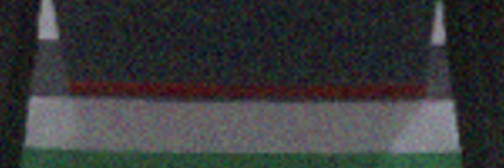

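Call:
{"api": "execute_actions", "payload": {"actions": [[[0.0068,0.0024,0.019,0.0169,0.0018,0.004,0.0,-0.012,0.01,0.006,0.006,0.0,0.035,0.7],[0.0068,0.0024,0.019,0.0169,0.0018,0.004,0.0,-0.012,0.01,0.006,0.006,0.0,0.066,0.7],[0.0068,0.0024,0.019,0.0169,0.0018,0.004,0.0,-0.012,0.01,0.006,0.006,0.0,0.099,0.7],[0.0068,0.0024,0.019,0.0169,0.0018,0.004,0.0,-0.012,0.01,0.006,0.006,0.0,0.132,0.7],[0.0068,0.0024,0.019,0.0169,0.0018,0.004,0.0,-0.012,0.01,0.006,0.006,0.0,0.165,0.7],[0.0068,0.0024,0.019,0.0169,0.0018,0.004,0.0,-0.012,0.01,0.006,0.006,0.0,0.198,0.7],[0.0068,0.0024,0.019,0.0169,0.0018,0.004,0.0,-0.012,0.01,0.006,0.006,0.0,0.231,0.7],[0.0068,0.0024,0.019,0.0169,0.0018,0.004,0.0,-0.012,0.01,0.006,0.006,0.0,0.264,0.7],[0.0068,0.0024,0.019,0.0169,0.0018,0.004,0.0,-0.012,0.01,0.006,0.006,0.0,0.297,0.7],[0.0068,0.0024,0.019,0.0169,0.0018,0.004,0.0,-0.012,0.01,0.006,0.006,0.0,0.330,0.7],[0.0068,0.0024,0.019,0.0169,0.0018,0.004,0.0,-0.012,0.01,0.006,0.006,0.0,0.363,0.7],[0.0068,0.0024,0.019,0.0169,0.0018,0.004,0.0,-0.012,0.01,0.006,0.006,0.0,0.396,0.7],[0.0068,0.0024,0.019,0.0169,0.0018,0.004,0.0,-0.012,0.01,0.006,0.006,0.0,0.429,0.7],[0.0068,0.0024,0.019,0.0169,0.0018,0.004,0.0,-0.012,0.01,0.006,0.006,0.0,0.462,0.7],[0.0068,0.0024,0.019,0.0169,0.0018,0.004,0.0,-0.012,0.01,0.006,0.006,0.0,0.495,0.7]],[[0.0068,0.0024,0.019,0.0169,0.0018,0.004,0.0,-0.012,0.01,0.007,0.007,-0.003,0.198,0.7],[0.0068,0.0024,0.019,0.0169,0.0018,0.004,0.0,-0.012,0.01,0.007,0.007,-0.003,0.231,0.7],[0.0068,0.0024,0.019,0.0169,0.0018,0.004,0.0,-0.012,0.01,0.007,0.007,-0.003,0.264,0.7],[0.0068,0.0024,0.019,0.0169,0.0018,0.004,0.0,-0.012,0.01,0.007,0.007,-0.003,0.297,0.7],[0.0068,0.0024,0.019,0.0169,0.0018,0.004,0.0,-0.012,0.01,0.007,0.007,-0.003,0.330,0.7],[0.0068,0.0024,0.019,0.0169,0.0018,0.004,0.0,-0.012,0.01,0.007,0.007,-0.003,0.363,0.7],[0.0068,0.0024,0.019,0.0169,0.0018,0.004,0.0,-0.012,0.01,0.007,0.007,-0.003,0.396,0.7],[0.0068,0.0024,0.019,0.0169,0.0018,0.004,0.0,-0.012,0.01,0.007,0.007,-0.003,0.429,0.7],[0.0068,0.0024,0.019,0.0169,0.0018,0.004,0.0,-0.012,0.01,0.007,0.007,-0.003,0.462,0.7],[0.0068,0.0024,0.019,0.0169,0.0018,0.004,0.0,-0.012,0.01,0.007,0.007,-0.003,0.495,0.7],[0.0068,0.0024,0.019,0.0169,0.0018,0.004,0.0,-0.012,0.01,0.007,0.007,-0.003,0.528,0.7],[0.0068,0.0024,0.019,0.0169,0.0018,0.004,0.0,-0.012,0.01,0.007,0.007,-0.003,0.561,0.7],[0.0068,0.0024,0.019,0.0169,0.0018,0.004,0.0,-0.012,0.01,0.007,0.007,-0.003,0.594,0.7],[0.0068,0.0024,0.019,0.0169,0.0018,0.004,0.0,-0.012,0.01,0.007,0.007,-0.003,0.627,0.7],[0.0068,0.0024,0.019,0.0169,0.0018,0.004,0.0,-0.012,0.01,0.007,0.007,-0.003,0.660,0.7]],[[0.0068,0.0024,0.019,0.0169,0.0018,0.004,0.0,-0.012,0.01,0.007,0.007,-0.003,0.198,0.7],[0.0068,0.0024,0.019,0.0169,0.0018,0.004,0.0,-0.012,0.01,0.007,0.007,-0.003,0.231,0.7],[0.0068,0.0024,0.019,0.0169,0.0018,0.004,0.0,-0.012,0.01,0.007,0.007,-0.003,0.264,0.7],[0.0068,0.0024,0.019,0.0169,0.0018,0.004,0.0,-0.012,0.01,0.007,0.007,-0.003,0.297,0.7],[0.0068,0.0024,0.019,0.0169,0.0018,0.004,0.0,-0.012,0.01,0.007,0.007,-0.003,0.330,0.7],[0.0068,0.0024,0.019,0.0169,0.0018,0.004,0.0,-0.012,0.01,0.007,0.007,-0.003,0.363,0.7],[0.0068,0.0024,0.019,0.0169,0.0018,0.004,0.0,-0.012,0.01,0.007,0.007,-0.003,0.396,0.7],[0.0068,0.0024,0.019,0.0169,0.0018,0.004,0.0,-0.012,0.01,0.007,0.007,-0.003,0.429,0.7],[0.0068,0.0024,0.019,0.0169,0.0018,0.004,0.0,-0.012,0.01,0.007,0.007,-0.003,0.462,0.7],[0.0068,0.0024,0.019,0.0169,0.0018,0.004,0.0,-0.012,0.01,0.007,0.007,-0.003,0.495,0.7],[0.0068,0.0024,0.019,0.0169,0.0018,0.004,0.0,-0.012,0.01,0.007,0.007,-0.003,0.528,0.7],[0.0068,0.0024,0.019,0.0169,0.0018,0.004,0.0,-0.012,0.01,0.007,0.007,-0.003,0.561,0.7],[0.0068,0.0024,0.019,0.0169,0.0018,0.004,0.0,-0.012,0.01,0.007,0.007,-0.003,0.594,0.7],[0.0068,0.0024,0.019,0.0169,0.0018,0.004,0.0,-0.012,0.01,0.007,0.007,-0.003,0.627,0.7],[0.0068,0.0024,0.019,0.0169,0.0018,0.004,0.0,-0.012,0.01,0.007,0.007,-0.003,0.660,0.7]],[[0.0068,0.0024,0.019,0.0169,0.0018,0.004,0.0,-0.012,0.01,0.007,0.007,0.0,0.198,0.7],[0.0068,0.0024,0.019,0.0169,0.0018,0.004,0.0,-0.012,0.01,0.007,0.007,0.0,0.231,0.7],[0.0068,0.0024,0.019,0.0169,0.0018,0.004,0.0,-0.012,0.01,0.007,0.007,0.0,0.264,0.7],[0.0068,0.0024,0.019,0.0169,0.0018,0.004,0.0,-0.012,0.01,0.007,0.007,0.0,0.297,0.7],[0.0068,0.0024,0.019,0.0169,0.0018,0.004,0.0,-0.012,0.01,0.007,0.007,0.0,0.330,0.7],[0.0068,0.0024,0.019,0.0169,0.0018,0.004,0.0,-0.012,0.01,0.007,0.007,0.0,0.363,0.7],[0.0068,0.0024,0.019,0.0169,0.0018,0.004,0.0,-0.012,0.01,0.007,0.007,0.0,0.396,0.7],[0.0068,0.0024,0.019,0.0169,0.0018,0.004,0.0,-0.012,0.01,0.007,0.007,0.0,0.429,0.7],[0.0068,0.0024,0.019,0.0169,0.0018,0.004,0.0,-0.012,0.01,0.007,0.007,0.0,0.455,0.7]]]}}

Scene clock: 277.40 s.
left_arm: end_effector_position=(+0.3884, +0.0969, +0.1993) grip_measured=+0.032 end_effector_quat_wxyz=(+0.519, +0.486, +0.517, -0.476) | right_arm: end_effector_position=(+0.3960, +0.0170, +0.0869) grip_measured=+0.701 end_effector_quat_wxyz=(-0.018, +0.108, +0.698, +0.707)
Joint names: [shoulder, elbow, waist, wrist pitch, wrist yaw, wrist roll]
Joint positions: left_arm=[ 1.505  0.56  -0.23   0.913  1.309  0.042  0.048] | right_arm=[ 1.911  0.48   0.146  1.434 -1.163  1.752  0.08 ]
Joint velocities: left_arm=[-0.005  0.002  0.015 -0.007 -0.037  0.007  0.001] | right_arm=[-0.005 -0.002 -0.015  0.002 -0.081  0.462  0.001]
Joint torques (N m, as the arm reports them, + toward a larger angle): left_arm=[-9.21  6.16  1.3   1.91  0.32  0.  ] | right_arm=[-13.32   4.15   2.01   2.6   -0.43   0.19]
Joint targets: left_arm=[1.514 0.563 -0.206 0.944 1.312 0.051] | right_arm=[1.895 0.492 0.155 1.445 -1.171 1.861]
Joint stiffness scale: left_arm=[1. 1. 1. 1. 1. 1.] | right_arm=[1. 1. 1. 1. 1. 1.]
Step readings (joint positions; steps 1 to 15: 1st action; 16 to 30: 2nd action; 31 to 45: 3rd action; 46 to 60: 4th action):
0: left_arm=[1.505 0.560 -0.233 0.913 1.308 0.042] | right_arm=[1.911 0.480 0.149 1.431 -1.167 -1.782]
1: left_arm=[1.505 0.560 -0.233 0.913 1.309 0.042] | right_arm=[1.911 0.480 0.149 1.431 -1.167 -1.774]
2: left_arm=[1.505 0.560 -0.232 0.913 1.309 0.042] | right_arm=[1.911 0.480 0.149 1.431 -1.167 -1.755]
4: left_arm=[1.505 0.560 -0.231 0.913 1.309 0.042] | right_arm=[1.911 0.480 0.149 1.431 -1.167 -1.691]
8: left_arm=[1.505 0.560 -0.231 0.913 1.309 0.042] | right_arm=[1.911 0.480 0.149 1.431 -1.167 -1.496]
15: left_arm=[1.505 0.560 -0.231 0.913 1.309 0.042] | right_arm=[1.911 0.480 0.145 1.431 -1.159 -1.086]
16: left_arm=[1.505 0.560 -0.231 0.913 1.309 0.042] | right_arm=[1.911 0.480 0.144 1.431 -1.158 -1.019]
17: left_arm=[1.505 0.560 -0.230 0.913 1.309 0.042] | right_arm=[1.911 0.480 0.144 1.431 -1.158 -0.950]
19: left_arm=[1.505 0.560 -0.230 0.913 1.309 0.042] | right_arm=[1.911 0.480 0.143 1.431 -1.158 -0.814]
23: left_arm=[1.505 0.560 -0.230 0.913 1.309 0.042] | right_arm=[1.911 0.480 0.143 1.431 -1.159 -0.543]
30: left_arm=[1.505 0.560 -0.230 0.913 1.309 0.042] | right_arm=[1.911 0.480 0.143 1.431 -1.162 -0.073]
31: left_arm=[1.505 0.560 -0.230 0.913 1.309 0.042] | right_arm=[1.911 0.480 0.144 1.431 -1.165 -0.003]
32: left_arm=[1.505 0.560 -0.230 0.913 1.309 0.042] | right_arm=[1.911 0.480 0.144 1.431 -1.167 0.066]
34: left_arm=[1.505 0.560 -0.230 0.913 1.309 0.042] | right_arm=[1.911 0.480 0.144 1.431 -1.170 0.203]
38: left_arm=[1.505 0.560 -0.230 0.913 1.309 0.042] | right_arm=[1.911 0.480 0.146 1.431 -1.173 0.474]
45: left_arm=[1.505 0.560 -0.230 0.913 1.309 0.042] | right_arm=[1.911 0.480 0.146 1.432 -1.170 0.941]
46: left_arm=[1.505 0.560 -0.230 0.913 1.309 0.042] | right_arm=[1.911 0.480 0.146 1.433 -1.170 1.010]
47: left_arm=[1.505 0.560 -0.230 0.913 1.309 0.042] | right_arm=[1.911 0.480 0.146 1.433 -1.170 1.079]
49: left_arm=[1.505 0.560 -0.230 0.913 1.309 0.042] | right_arm=[1.911 0.480 0.146 1.434 -1.168 1.215]
53: left_arm=[1.505 0.560 -0.230 0.913 1.309 0.042] | right_arm=[1.911 0.480 0.146 1.434 -1.165 1.484]
60: Joint positions above
camera_calibration (this result's frames):
cam_left_wrist: T_world_to_cam=[[-0.99787, -0.0641193, -0.0119895, 0.39619], [-0.0281111, 0.588564, -0.807962, 0.119088], [0.0588625, -0.805904, -0.589113, 0.296869], [0, 0, 0, 1]] pos_world=[0.38122, 0.194561, 0.275858]
cam_right_wrist: T_world_to_cam=[[-0.176224, 0.0264328, -0.983995, 0.151983], [-0.868552, -0.47458, 0.142801, 0.343235], [-0.463209, 0.879816, 0.106591, 0.279221], [0, 0, 0, 1]] pos_world=[0.454239, -0.0867878, 0.0707743]

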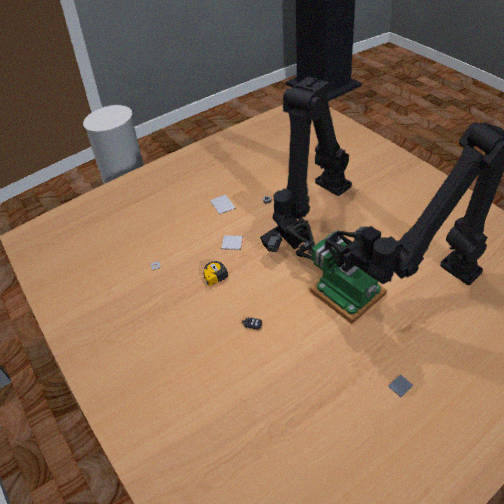

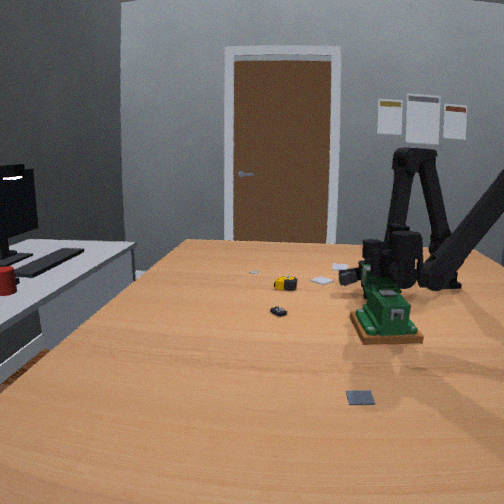

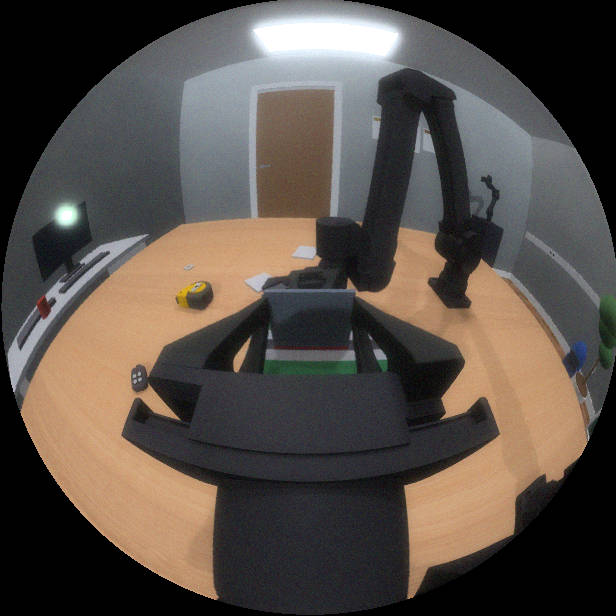

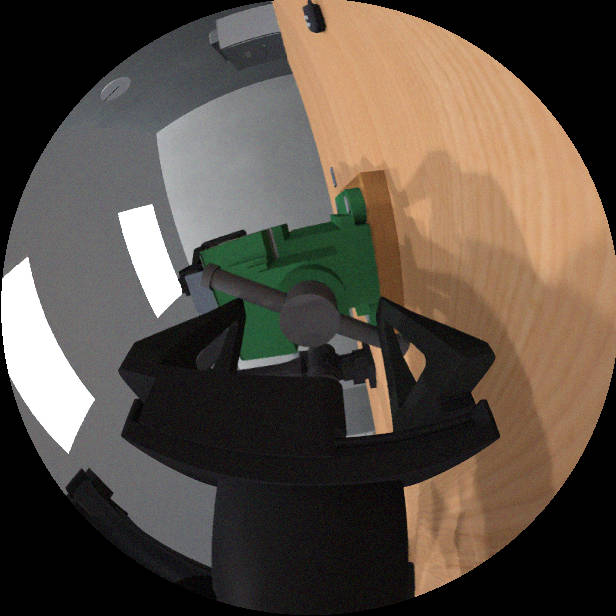

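Call:
{"api": "zoom_image", "payload": {"camera": "cam_left_wrist", "region": [260, 330, 365, 365]}}

Region (260, 330, 365, 365) of cam_left_wrist's 616x616 image, scaled by 4.800, with more detail than that image has.

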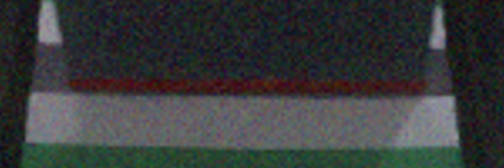

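Call:
{"api": "execute_actions", "payload": {"actions": [[[0.0068,0.0024,0.012,0.012,0.0018,0.005,0.0,-0.012,0.01,0.004,0.006,0.0,0.0,0.7],[0.0068,0.0024,0.009,0.008,0.0018,0.006,0.0,-0.012,0.01,0.0,0.006,0.0,-0.040,0.7],[0.0068,0.0024,0.0063,0.004,0.0018,0.007,0.0,-0.012,0.01,-0.007,0.006,0.0,-0.080,0.7],[0.0068,0.0024,0.0063,0.0,0.0018,0.008,0.0,-0.012,0.01,-0.014,0.006,0.0,-0.119,0.7],[0.0068,0.0024,0.0063,-0.003,0.0018,0.009,0.0,-0.012,0.01,-0.021,0.006,0.0,-0.159,0.7],[0.0068,0.0024,0.0063,-0.005,0.0018,0.0099,0.0,-0.012,0.01,-0.027,0.006,0.0,-0.198,0.7],[0.0068,0.0024,0.0063,-0.007,0.0018,0.0099,0.0,-0.012,0.01,-0.034,0.006,0.0,-0.238,0.7],[0.0068,0.0024,0.0063,-0.009,0.0018,0.0099,0.0,-0.012,0.01,-0.041,0.006,0.0,-0.277,0.7],[0.0068,0.0024,0.0063,-0.0104,0.0018,0.0099,0.0,-0.012,0.01,-0.048,0.006,0.0,-0.317,0.7],[0.0068,0.0024,0.0063,-0.0104,0.0018,0.0099,0.0,-0.012,0.01,-0.055,0.006,0.0,-0.357,0.7],[0.0068,0.0024,0.0063,-0.0104,0.0018,0.0099,0.0,-0.012,0.01,-0.062,0.006,0.0,-0.396,0.7],[0.0068,0.0024,0.0063,-0.0104,0.0018,0.0099,0.0,-0.012,0.01,-0.068,0.006,0.0,-0.436,0.7],[0.0068,0.0024,0.0063,-0.0104,0.0018,0.0099,0.0,-0.012,0.01,-0.075,0.006,0.0,-0.475,0.7],[0.0068,0.0024,0.0063,-0.0104,0.0018,0.0099,0.0,-0.012,0.01,-0.075,0.006,0.0,-0.515,0.7],[0.0068,0.0024,0.0063,-0.0104,0.0018,0.0099,0.0,-0.012,0.01,-0.075,0.006,0.0,-0.554,0.7]],[[0.0068,0.0024,0.0063,0.0055,0.0018,0.002,0.0,-0.012,0.01,-0.006,0.006,0.0,-0.233,0.7],[0.0068,0.0024,0.0063,0.0055,0.0018,0.002,0.0,-0.012,0.01,-0.006,0.006,0.0,-0.272,0.7],[0.0068,0.0024,0.0063,0.0055,0.0018,0.002,0.0,-0.012,0.01,-0.006,0.006,0.0,-0.312,0.7],[0.0068,0.0024,0.0063,0.0055,0.0018,0.002,0.0,-0.012,0.01,-0.006,0.006,0.0,-0.351,0.7],[0.0068,0.0024,0.0063,0.0055,0.0018,0.002,0.0,-0.012,0.01,-0.006,0.006,0.0,-0.391,0.7],[0.0068,0.0024,0.0063,0.0055,0.0018,0.002,0.0,-0.012,0.01,-0.006,0.006,0.0,-0.430,0.7],[0.0068,0.0024,0.0063,0.0055,0.0018,0.002,0.0,-0.012,0.01,-0.006,0.006,0.0,-0.470,0.7],[0.0068,0.0024,0.0063,0.0055,0.0018,0.002,0.0,-0.012,0.01,-0.006,0.006,0.0,-0.509,0.7],[0.0068,0.0024,0.0063,0.0055,0.0018,0.002,0.0,-0.012,0.01,-0.006,0.006,0.0,-0.549,0.7],[0.0068,0.0024,0.0063,0.0055,0.0018,0.002,0.0,-0.012,0.01,-0.006,0.006,0.0,-0.589,0.7],[0.0068,0.0024,0.0063,0.0055,0.0018,0.002,0.0,-0.012,0.01,-0.006,0.006,0.0,-0.628,0.7],[0.0068,0.0024,0.0063,0.0055,0.0018,0.002,0.0,-0.012,0.01,-0.006,0.006,0.0,-0.668,0.7],[0.0068,0.0024,0.0063,0.0055,0.0018,0.002,0.0,-0.012,0.01,-0.006,0.006,0.0,-0.707,0.7],[0.0068,0.0024,0.0063,0.0055,0.0018,0.002,0.0,-0.012,0.01,-0.006,0.006,0.0,-0.747,0.7],[0.0068,0.0024,0.0063,0.0055,0.0018,0.002,0.0,-0.012,0.01,-0.006,0.006,0.0,-0.786,0.7]],[[0.0068,0.0024,0.0063,0.0055,0.0018,0.002,0.0,-0.012,0.01,-0.002,0.006,0.0,-0.233,0.7],[0.0068,0.0024,0.0063,0.0055,0.0018,0.002,0.0,-0.012,0.01,-0.002,0.006,0.0,-0.272,0.7],[0.0068,0.0024,0.0063,0.0055,0.0018,0.002,0.0,-0.012,0.01,-0.002,0.006,0.0,-0.312,0.7],[0.0068,0.0024,0.0063,0.0055,0.0018,0.002,0.0,-0.012,0.01,-0.002,0.006,0.0,-0.351,0.7],[0.0068,0.0024,0.0063,0.0055,0.0018,0.002,0.0,-0.012,0.01,-0.002,0.006,0.0,-0.391,0.7],[0.0068,0.0024,0.0063,0.0055,0.0018,0.002,0.0,-0.012,0.01,-0.002,0.006,0.0,-0.430,0.7],[0.0068,0.0024,0.0063,0.0055,0.0018,0.002,0.0,-0.012,0.01,-0.002,0.006,0.0,-0.470,0.7],[0.0068,0.0024,0.0063,0.0055,0.0018,0.002,0.0,-0.012,0.01,-0.002,0.006,0.0,-0.509,0.7],[0.0068,0.0024,0.0063,0.0055,0.0018,0.002,0.0,-0.012,0.01,-0.002,0.006,0.0,-0.549,0.7],[0.0068,0.0024,0.0063,0.0055,0.0018,0.002,0.0,-0.012,0.01,-0.002,0.006,0.0,-0.589,0.7],[0.0068,0.0024,0.0063,0.0055,0.0018,0.002,0.0,-0.012,0.01,-0.002,0.006,0.0,-0.628,0.7],[0.0068,0.0024,0.0063,0.0055,0.0018,0.002,0.0,-0.012,0.01,-0.002,0.006,0.0,-0.668,0.7],[0.0068,0.0024,0.0063,0.0055,0.0018,0.002,0.0,-0.012,0.01,-0.002,0.006,0.0,-0.695,0.7],[0.0068,0.0024,0.0063,0.0055,0.0018,0.002,0.0,-0.012,0.01,-0.002,0.006,0.0,-0.707,0.7],[0.0068,0.0024,0.0063,0.0055,0.0018,0.002,0.0,-0.012,0.01,-0.002,0.006,0.0,-0.707,0.7]]]}}

Scene clock: 297.30 s.
left_arm: end_effector_position=(+0.3884, +0.0968, +0.1993) grip_measured=+0.032 end_effector_quat_wxyz=(+0.521, +0.489, +0.515, -0.474) | right_arm: end_effector_position=(+0.4189, -0.0161, +0.0869) grip_measured=+0.701 end_effector_quat_wxyz=(+0.706, -0.697, +0.116, -0.040)
Joint names: [shoulder, elbow, waist, wrist pitch, wrist yaw, wrist roll]
Joint positions: left_arm=[ 1.505  0.56  -0.23   0.913  1.309  0.053  0.048] | right_arm=[ 1.911  0.48   0.054  1.434 -1.161 -1.46   0.08 ]
Joint velocities: left_arm=[ 0.005 -0.002  0.005 -0.007 -0.051 -0.007  0.   ] | right_arm=[-0.015  0.007  0.005  0.012 -0.037 -1.56   0.   ]
Joint torques (N m, as the arm reports them, + toward a larger angle): left_arm=[-9.12  6.71  0.84  1.39  0.18  0.  ] | right_arm=[-12.96   3.99   0.38   2.38  -0.11  -0.04]
Joint targets: left_arm=[1.514 0.563 -0.222 0.924 1.312 0.057] | right_arm=[1.895 0.492 0.052 1.445 -1.161 -1.695]
Joint stiffness scale: left_arm=[1. 1. 1. 1. 1. 1.] | right_arm=[1. 1. 1. 1. 1. 1.]
Step readings (joint positions; steps 1 to 15: 1st action; 16 to 30: 2nd action; 31 to 45: 3rd action):
0: left_arm=[1.505 0.560 -0.230 0.913 1.309 0.042] | right_arm=[1.911 0.480 0.145 1.434 -1.162 1.825]
1: left_arm=[1.505 0.560 -0.230 0.913 1.309 0.043] | right_arm=[1.911 0.480 0.145 1.434 -1.161 1.816]
2: left_arm=[1.505 0.560 -0.230 0.913 1.309 0.043] | right_arm=[1.911 0.480 0.145 1.434 -1.161 1.794]
4: left_arm=[1.505 0.560 -0.230 0.913 1.309 0.045] | right_arm=[1.911 0.480 0.145 1.434 -1.161 1.717]
8: left_arm=[1.505 0.560 -0.230 0.913 1.309 0.050] | right_arm=[1.911 0.480 0.127 1.434 -1.161 1.484]
15: left_arm=[1.505 0.560 -0.230 0.913 1.309 0.053] | right_arm=[1.911 0.480 0.059 1.434 -1.161 0.971]
16: left_arm=[1.505 0.560 -0.230 0.913 1.309 0.053] | right_arm=[1.911 0.480 0.056 1.434 -1.161 0.886]
17: left_arm=[1.505 0.560 -0.230 0.913 1.309 0.053] | right_arm=[1.911 0.480 0.054 1.434 -1.161 0.800]
19: left_arm=[1.505 0.560 -0.230 0.913 1.309 0.053] | right_arm=[1.911 0.480 0.054 1.434 -1.161 0.630]
23: left_arm=[1.505 0.560 -0.230 0.913 1.309 0.053] | right_arm=[1.911 0.480 0.054 1.434 -1.161 0.301]
30: left_arm=[1.505 0.560 -0.230 0.913 1.309 0.053] | right_arm=[1.911 0.480 0.054 1.434 -1.161 -0.265]
31: left_arm=[1.505 0.560 -0.230 0.913 1.309 0.053] | right_arm=[1.911 0.480 0.054 1.434 -1.161 -0.351]
32: left_arm=[1.505 0.560 -0.230 0.913 1.309 0.053] | right_arm=[1.911 0.480 0.054 1.434 -1.161 -0.437]
34: left_arm=[1.505 0.560 -0.230 0.913 1.309 0.053] | right_arm=[1.911 0.480 0.054 1.434 -1.161 -0.607]
38: left_arm=[1.505 0.560 -0.230 0.913 1.309 0.053] | right_arm=[1.911 0.480 0.054 1.434 -1.161 -0.936]
45: Joint positions above
camera_calibration (this result's frames):
cam_left_wrist: T_world_to_cam=[[-0.997716, -0.0636384, -0.0226653, 0.398146], [-0.0192313, 0.589197, -0.80776, 0.11554], [0.0647589, -0.805479, -0.589075, 0.294531], [0, 0, 0, 1]] pos_world=[0.380385, 0.1945, 0.275854]
cam_right_wrist: T_world_to_cam=[[0.106124, -0.022488, 0.994099, -0.134007], [0.661011, -0.745266, -0.0874246, -0.277652], [0.742834, 0.666388, -0.0642257, -0.174935], [0, 0, 0, 1]] pos_world=[0.3277, -0.0933639, 0.0977076]

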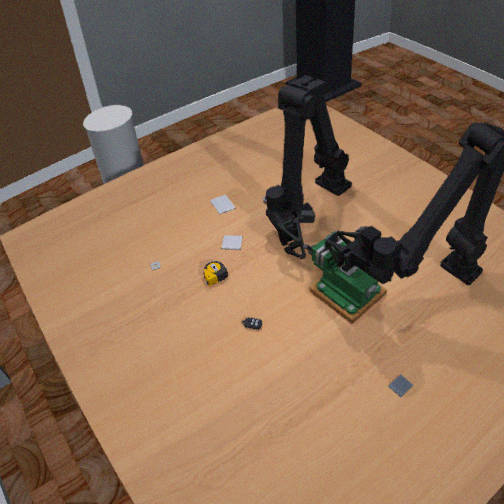

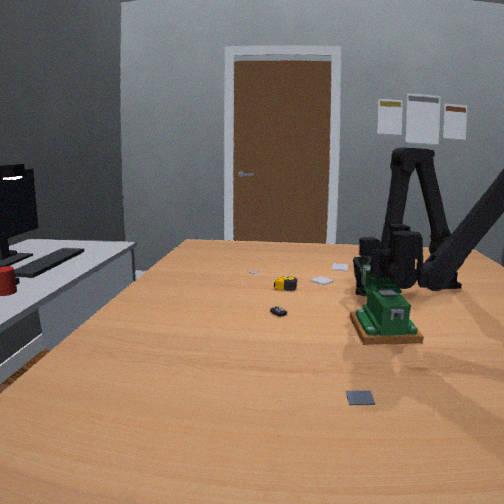

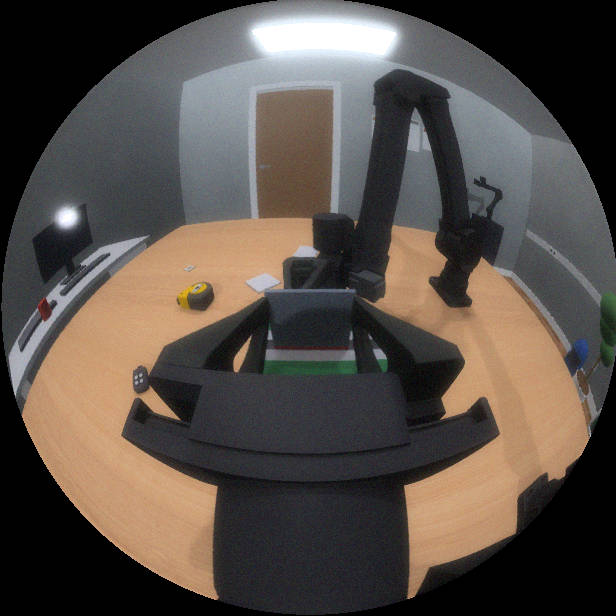

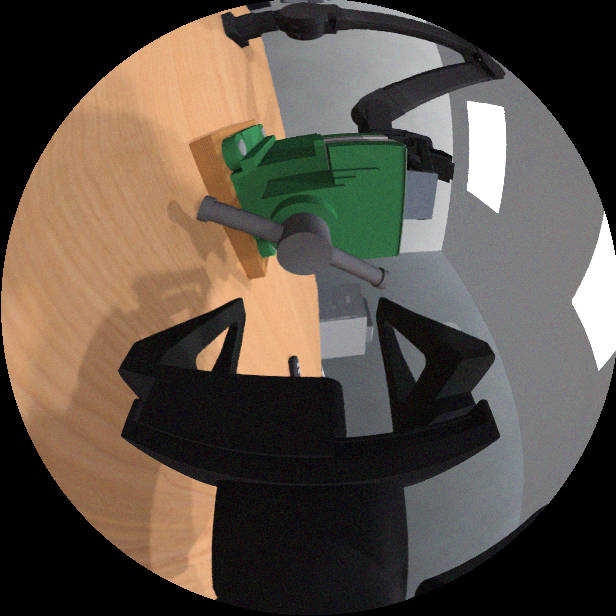

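Call:
{"api": "move", "payload": {"target": [0.0068,0.0024,0.0063,-0.0186,0.0018,0.002,0.0,-0.012,0.012,0.0839,0.006,0.0,-0.112,0.7], "speed": 0.25}}

Scene clock: 299.57 s.
left_arm: end_effector_position=(+0.3883, +0.0969, +0.1975) grip_measured=+0.032 end_effector_quat_wxyz=(+0.517, +0.486, +0.519, -0.477) | right_arm: end_effector_position=(+0.3937, +0.0202, +0.0869) grip_measured=+0.701 end_effector_quat_wxyz=(+0.703, -0.707, +0.004, -0.081)
Joint names: [shoulder, elbow, waist, wrist pitch, wrist yaw, wrist roll]
Joint positions: left_arm=[ 1.505  0.56  -0.23   0.898  1.309  0.053  0.048] | right_arm=[ 1.911  0.48   0.155  1.434 -1.161 -1.679  0.08 ]
Joint velocities: left_arm=[-0.015 -0.002 -0.015  0.017 -0.037  0.051 -0.   ] | right_arm=[-0.005 -0.012 -0.005 -0.012 -0.022 -0.022 -0.   ]
Joint torques (N m, as the arm reports them, + toward a larger angle): left_arm=[-9.37  6.61  0.57  0.34  0.27 -0.05] | right_arm=[-12.76   4.28   1.16   2.39  -0.11   0.  ]
Joint targets: left_arm=[1.514 0.563 -0.222 0.879 1.312 0.057] | right_arm=[1.895 0.495 0.160 1.445 -1.161 -1.686]
Joint stiffness scale: left_arm=[1. 1. 1. 1. 1. 1.] | right_arm=[1. 1. 1. 1. 1. 1.]
move: done; limits=none; left_arm: farthest joint: the wrist pitch, 0.019 radians from its target (0.034 radians at the start); right_arm: farthest joint: the shoulder, 0.016 radians from its target (0.016 radians at the start)
camera_calibration (this result's frames):
cam_left_wrist: T_world_to_cam=[[-0.997948, -0.0635942, -0.00751996, 0.395125], [-0.0316261, 0.591557, -0.805643, 0.118201], [0.0556827, -0.803751, -0.592354, 0.297462], [0, 0, 0, 1]] pos_world=[0.381489, 0.19429, 0.274402]
cam_right_wrist: T_world_to_cam=[[-0.108716, 0.0145667, 0.993966, -0.0466665], [0.7324, -0.674901, 0.0899974, -0.278902], [0.672139, 0.737765, 0.0627036, -0.165065], [0, 0, 0, 1]] pos_world=[0.310142, -0.0657722, 0.0818356]

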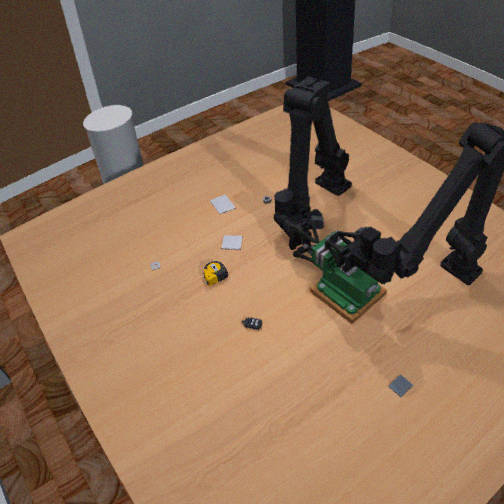

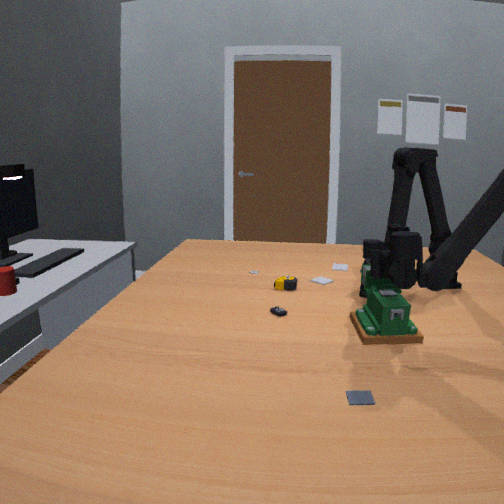

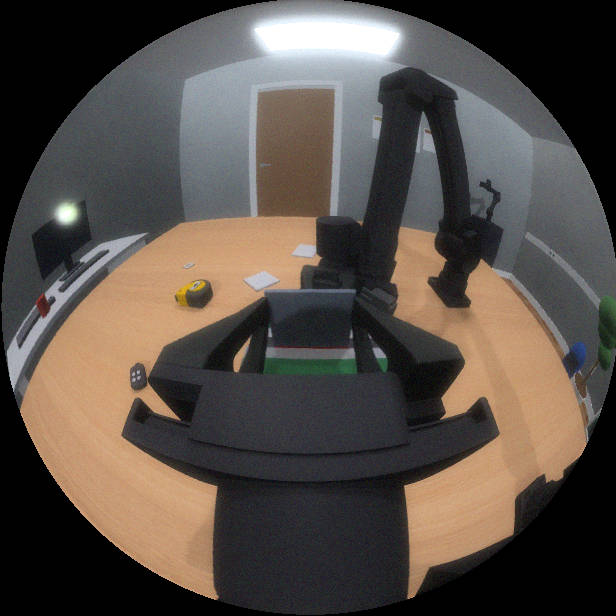

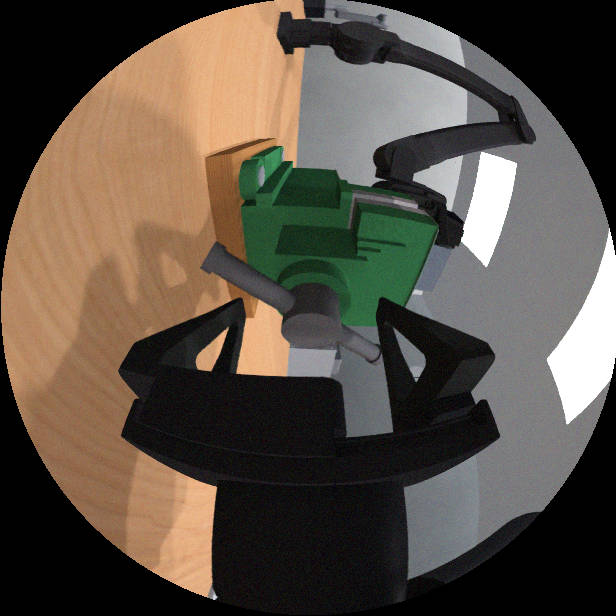

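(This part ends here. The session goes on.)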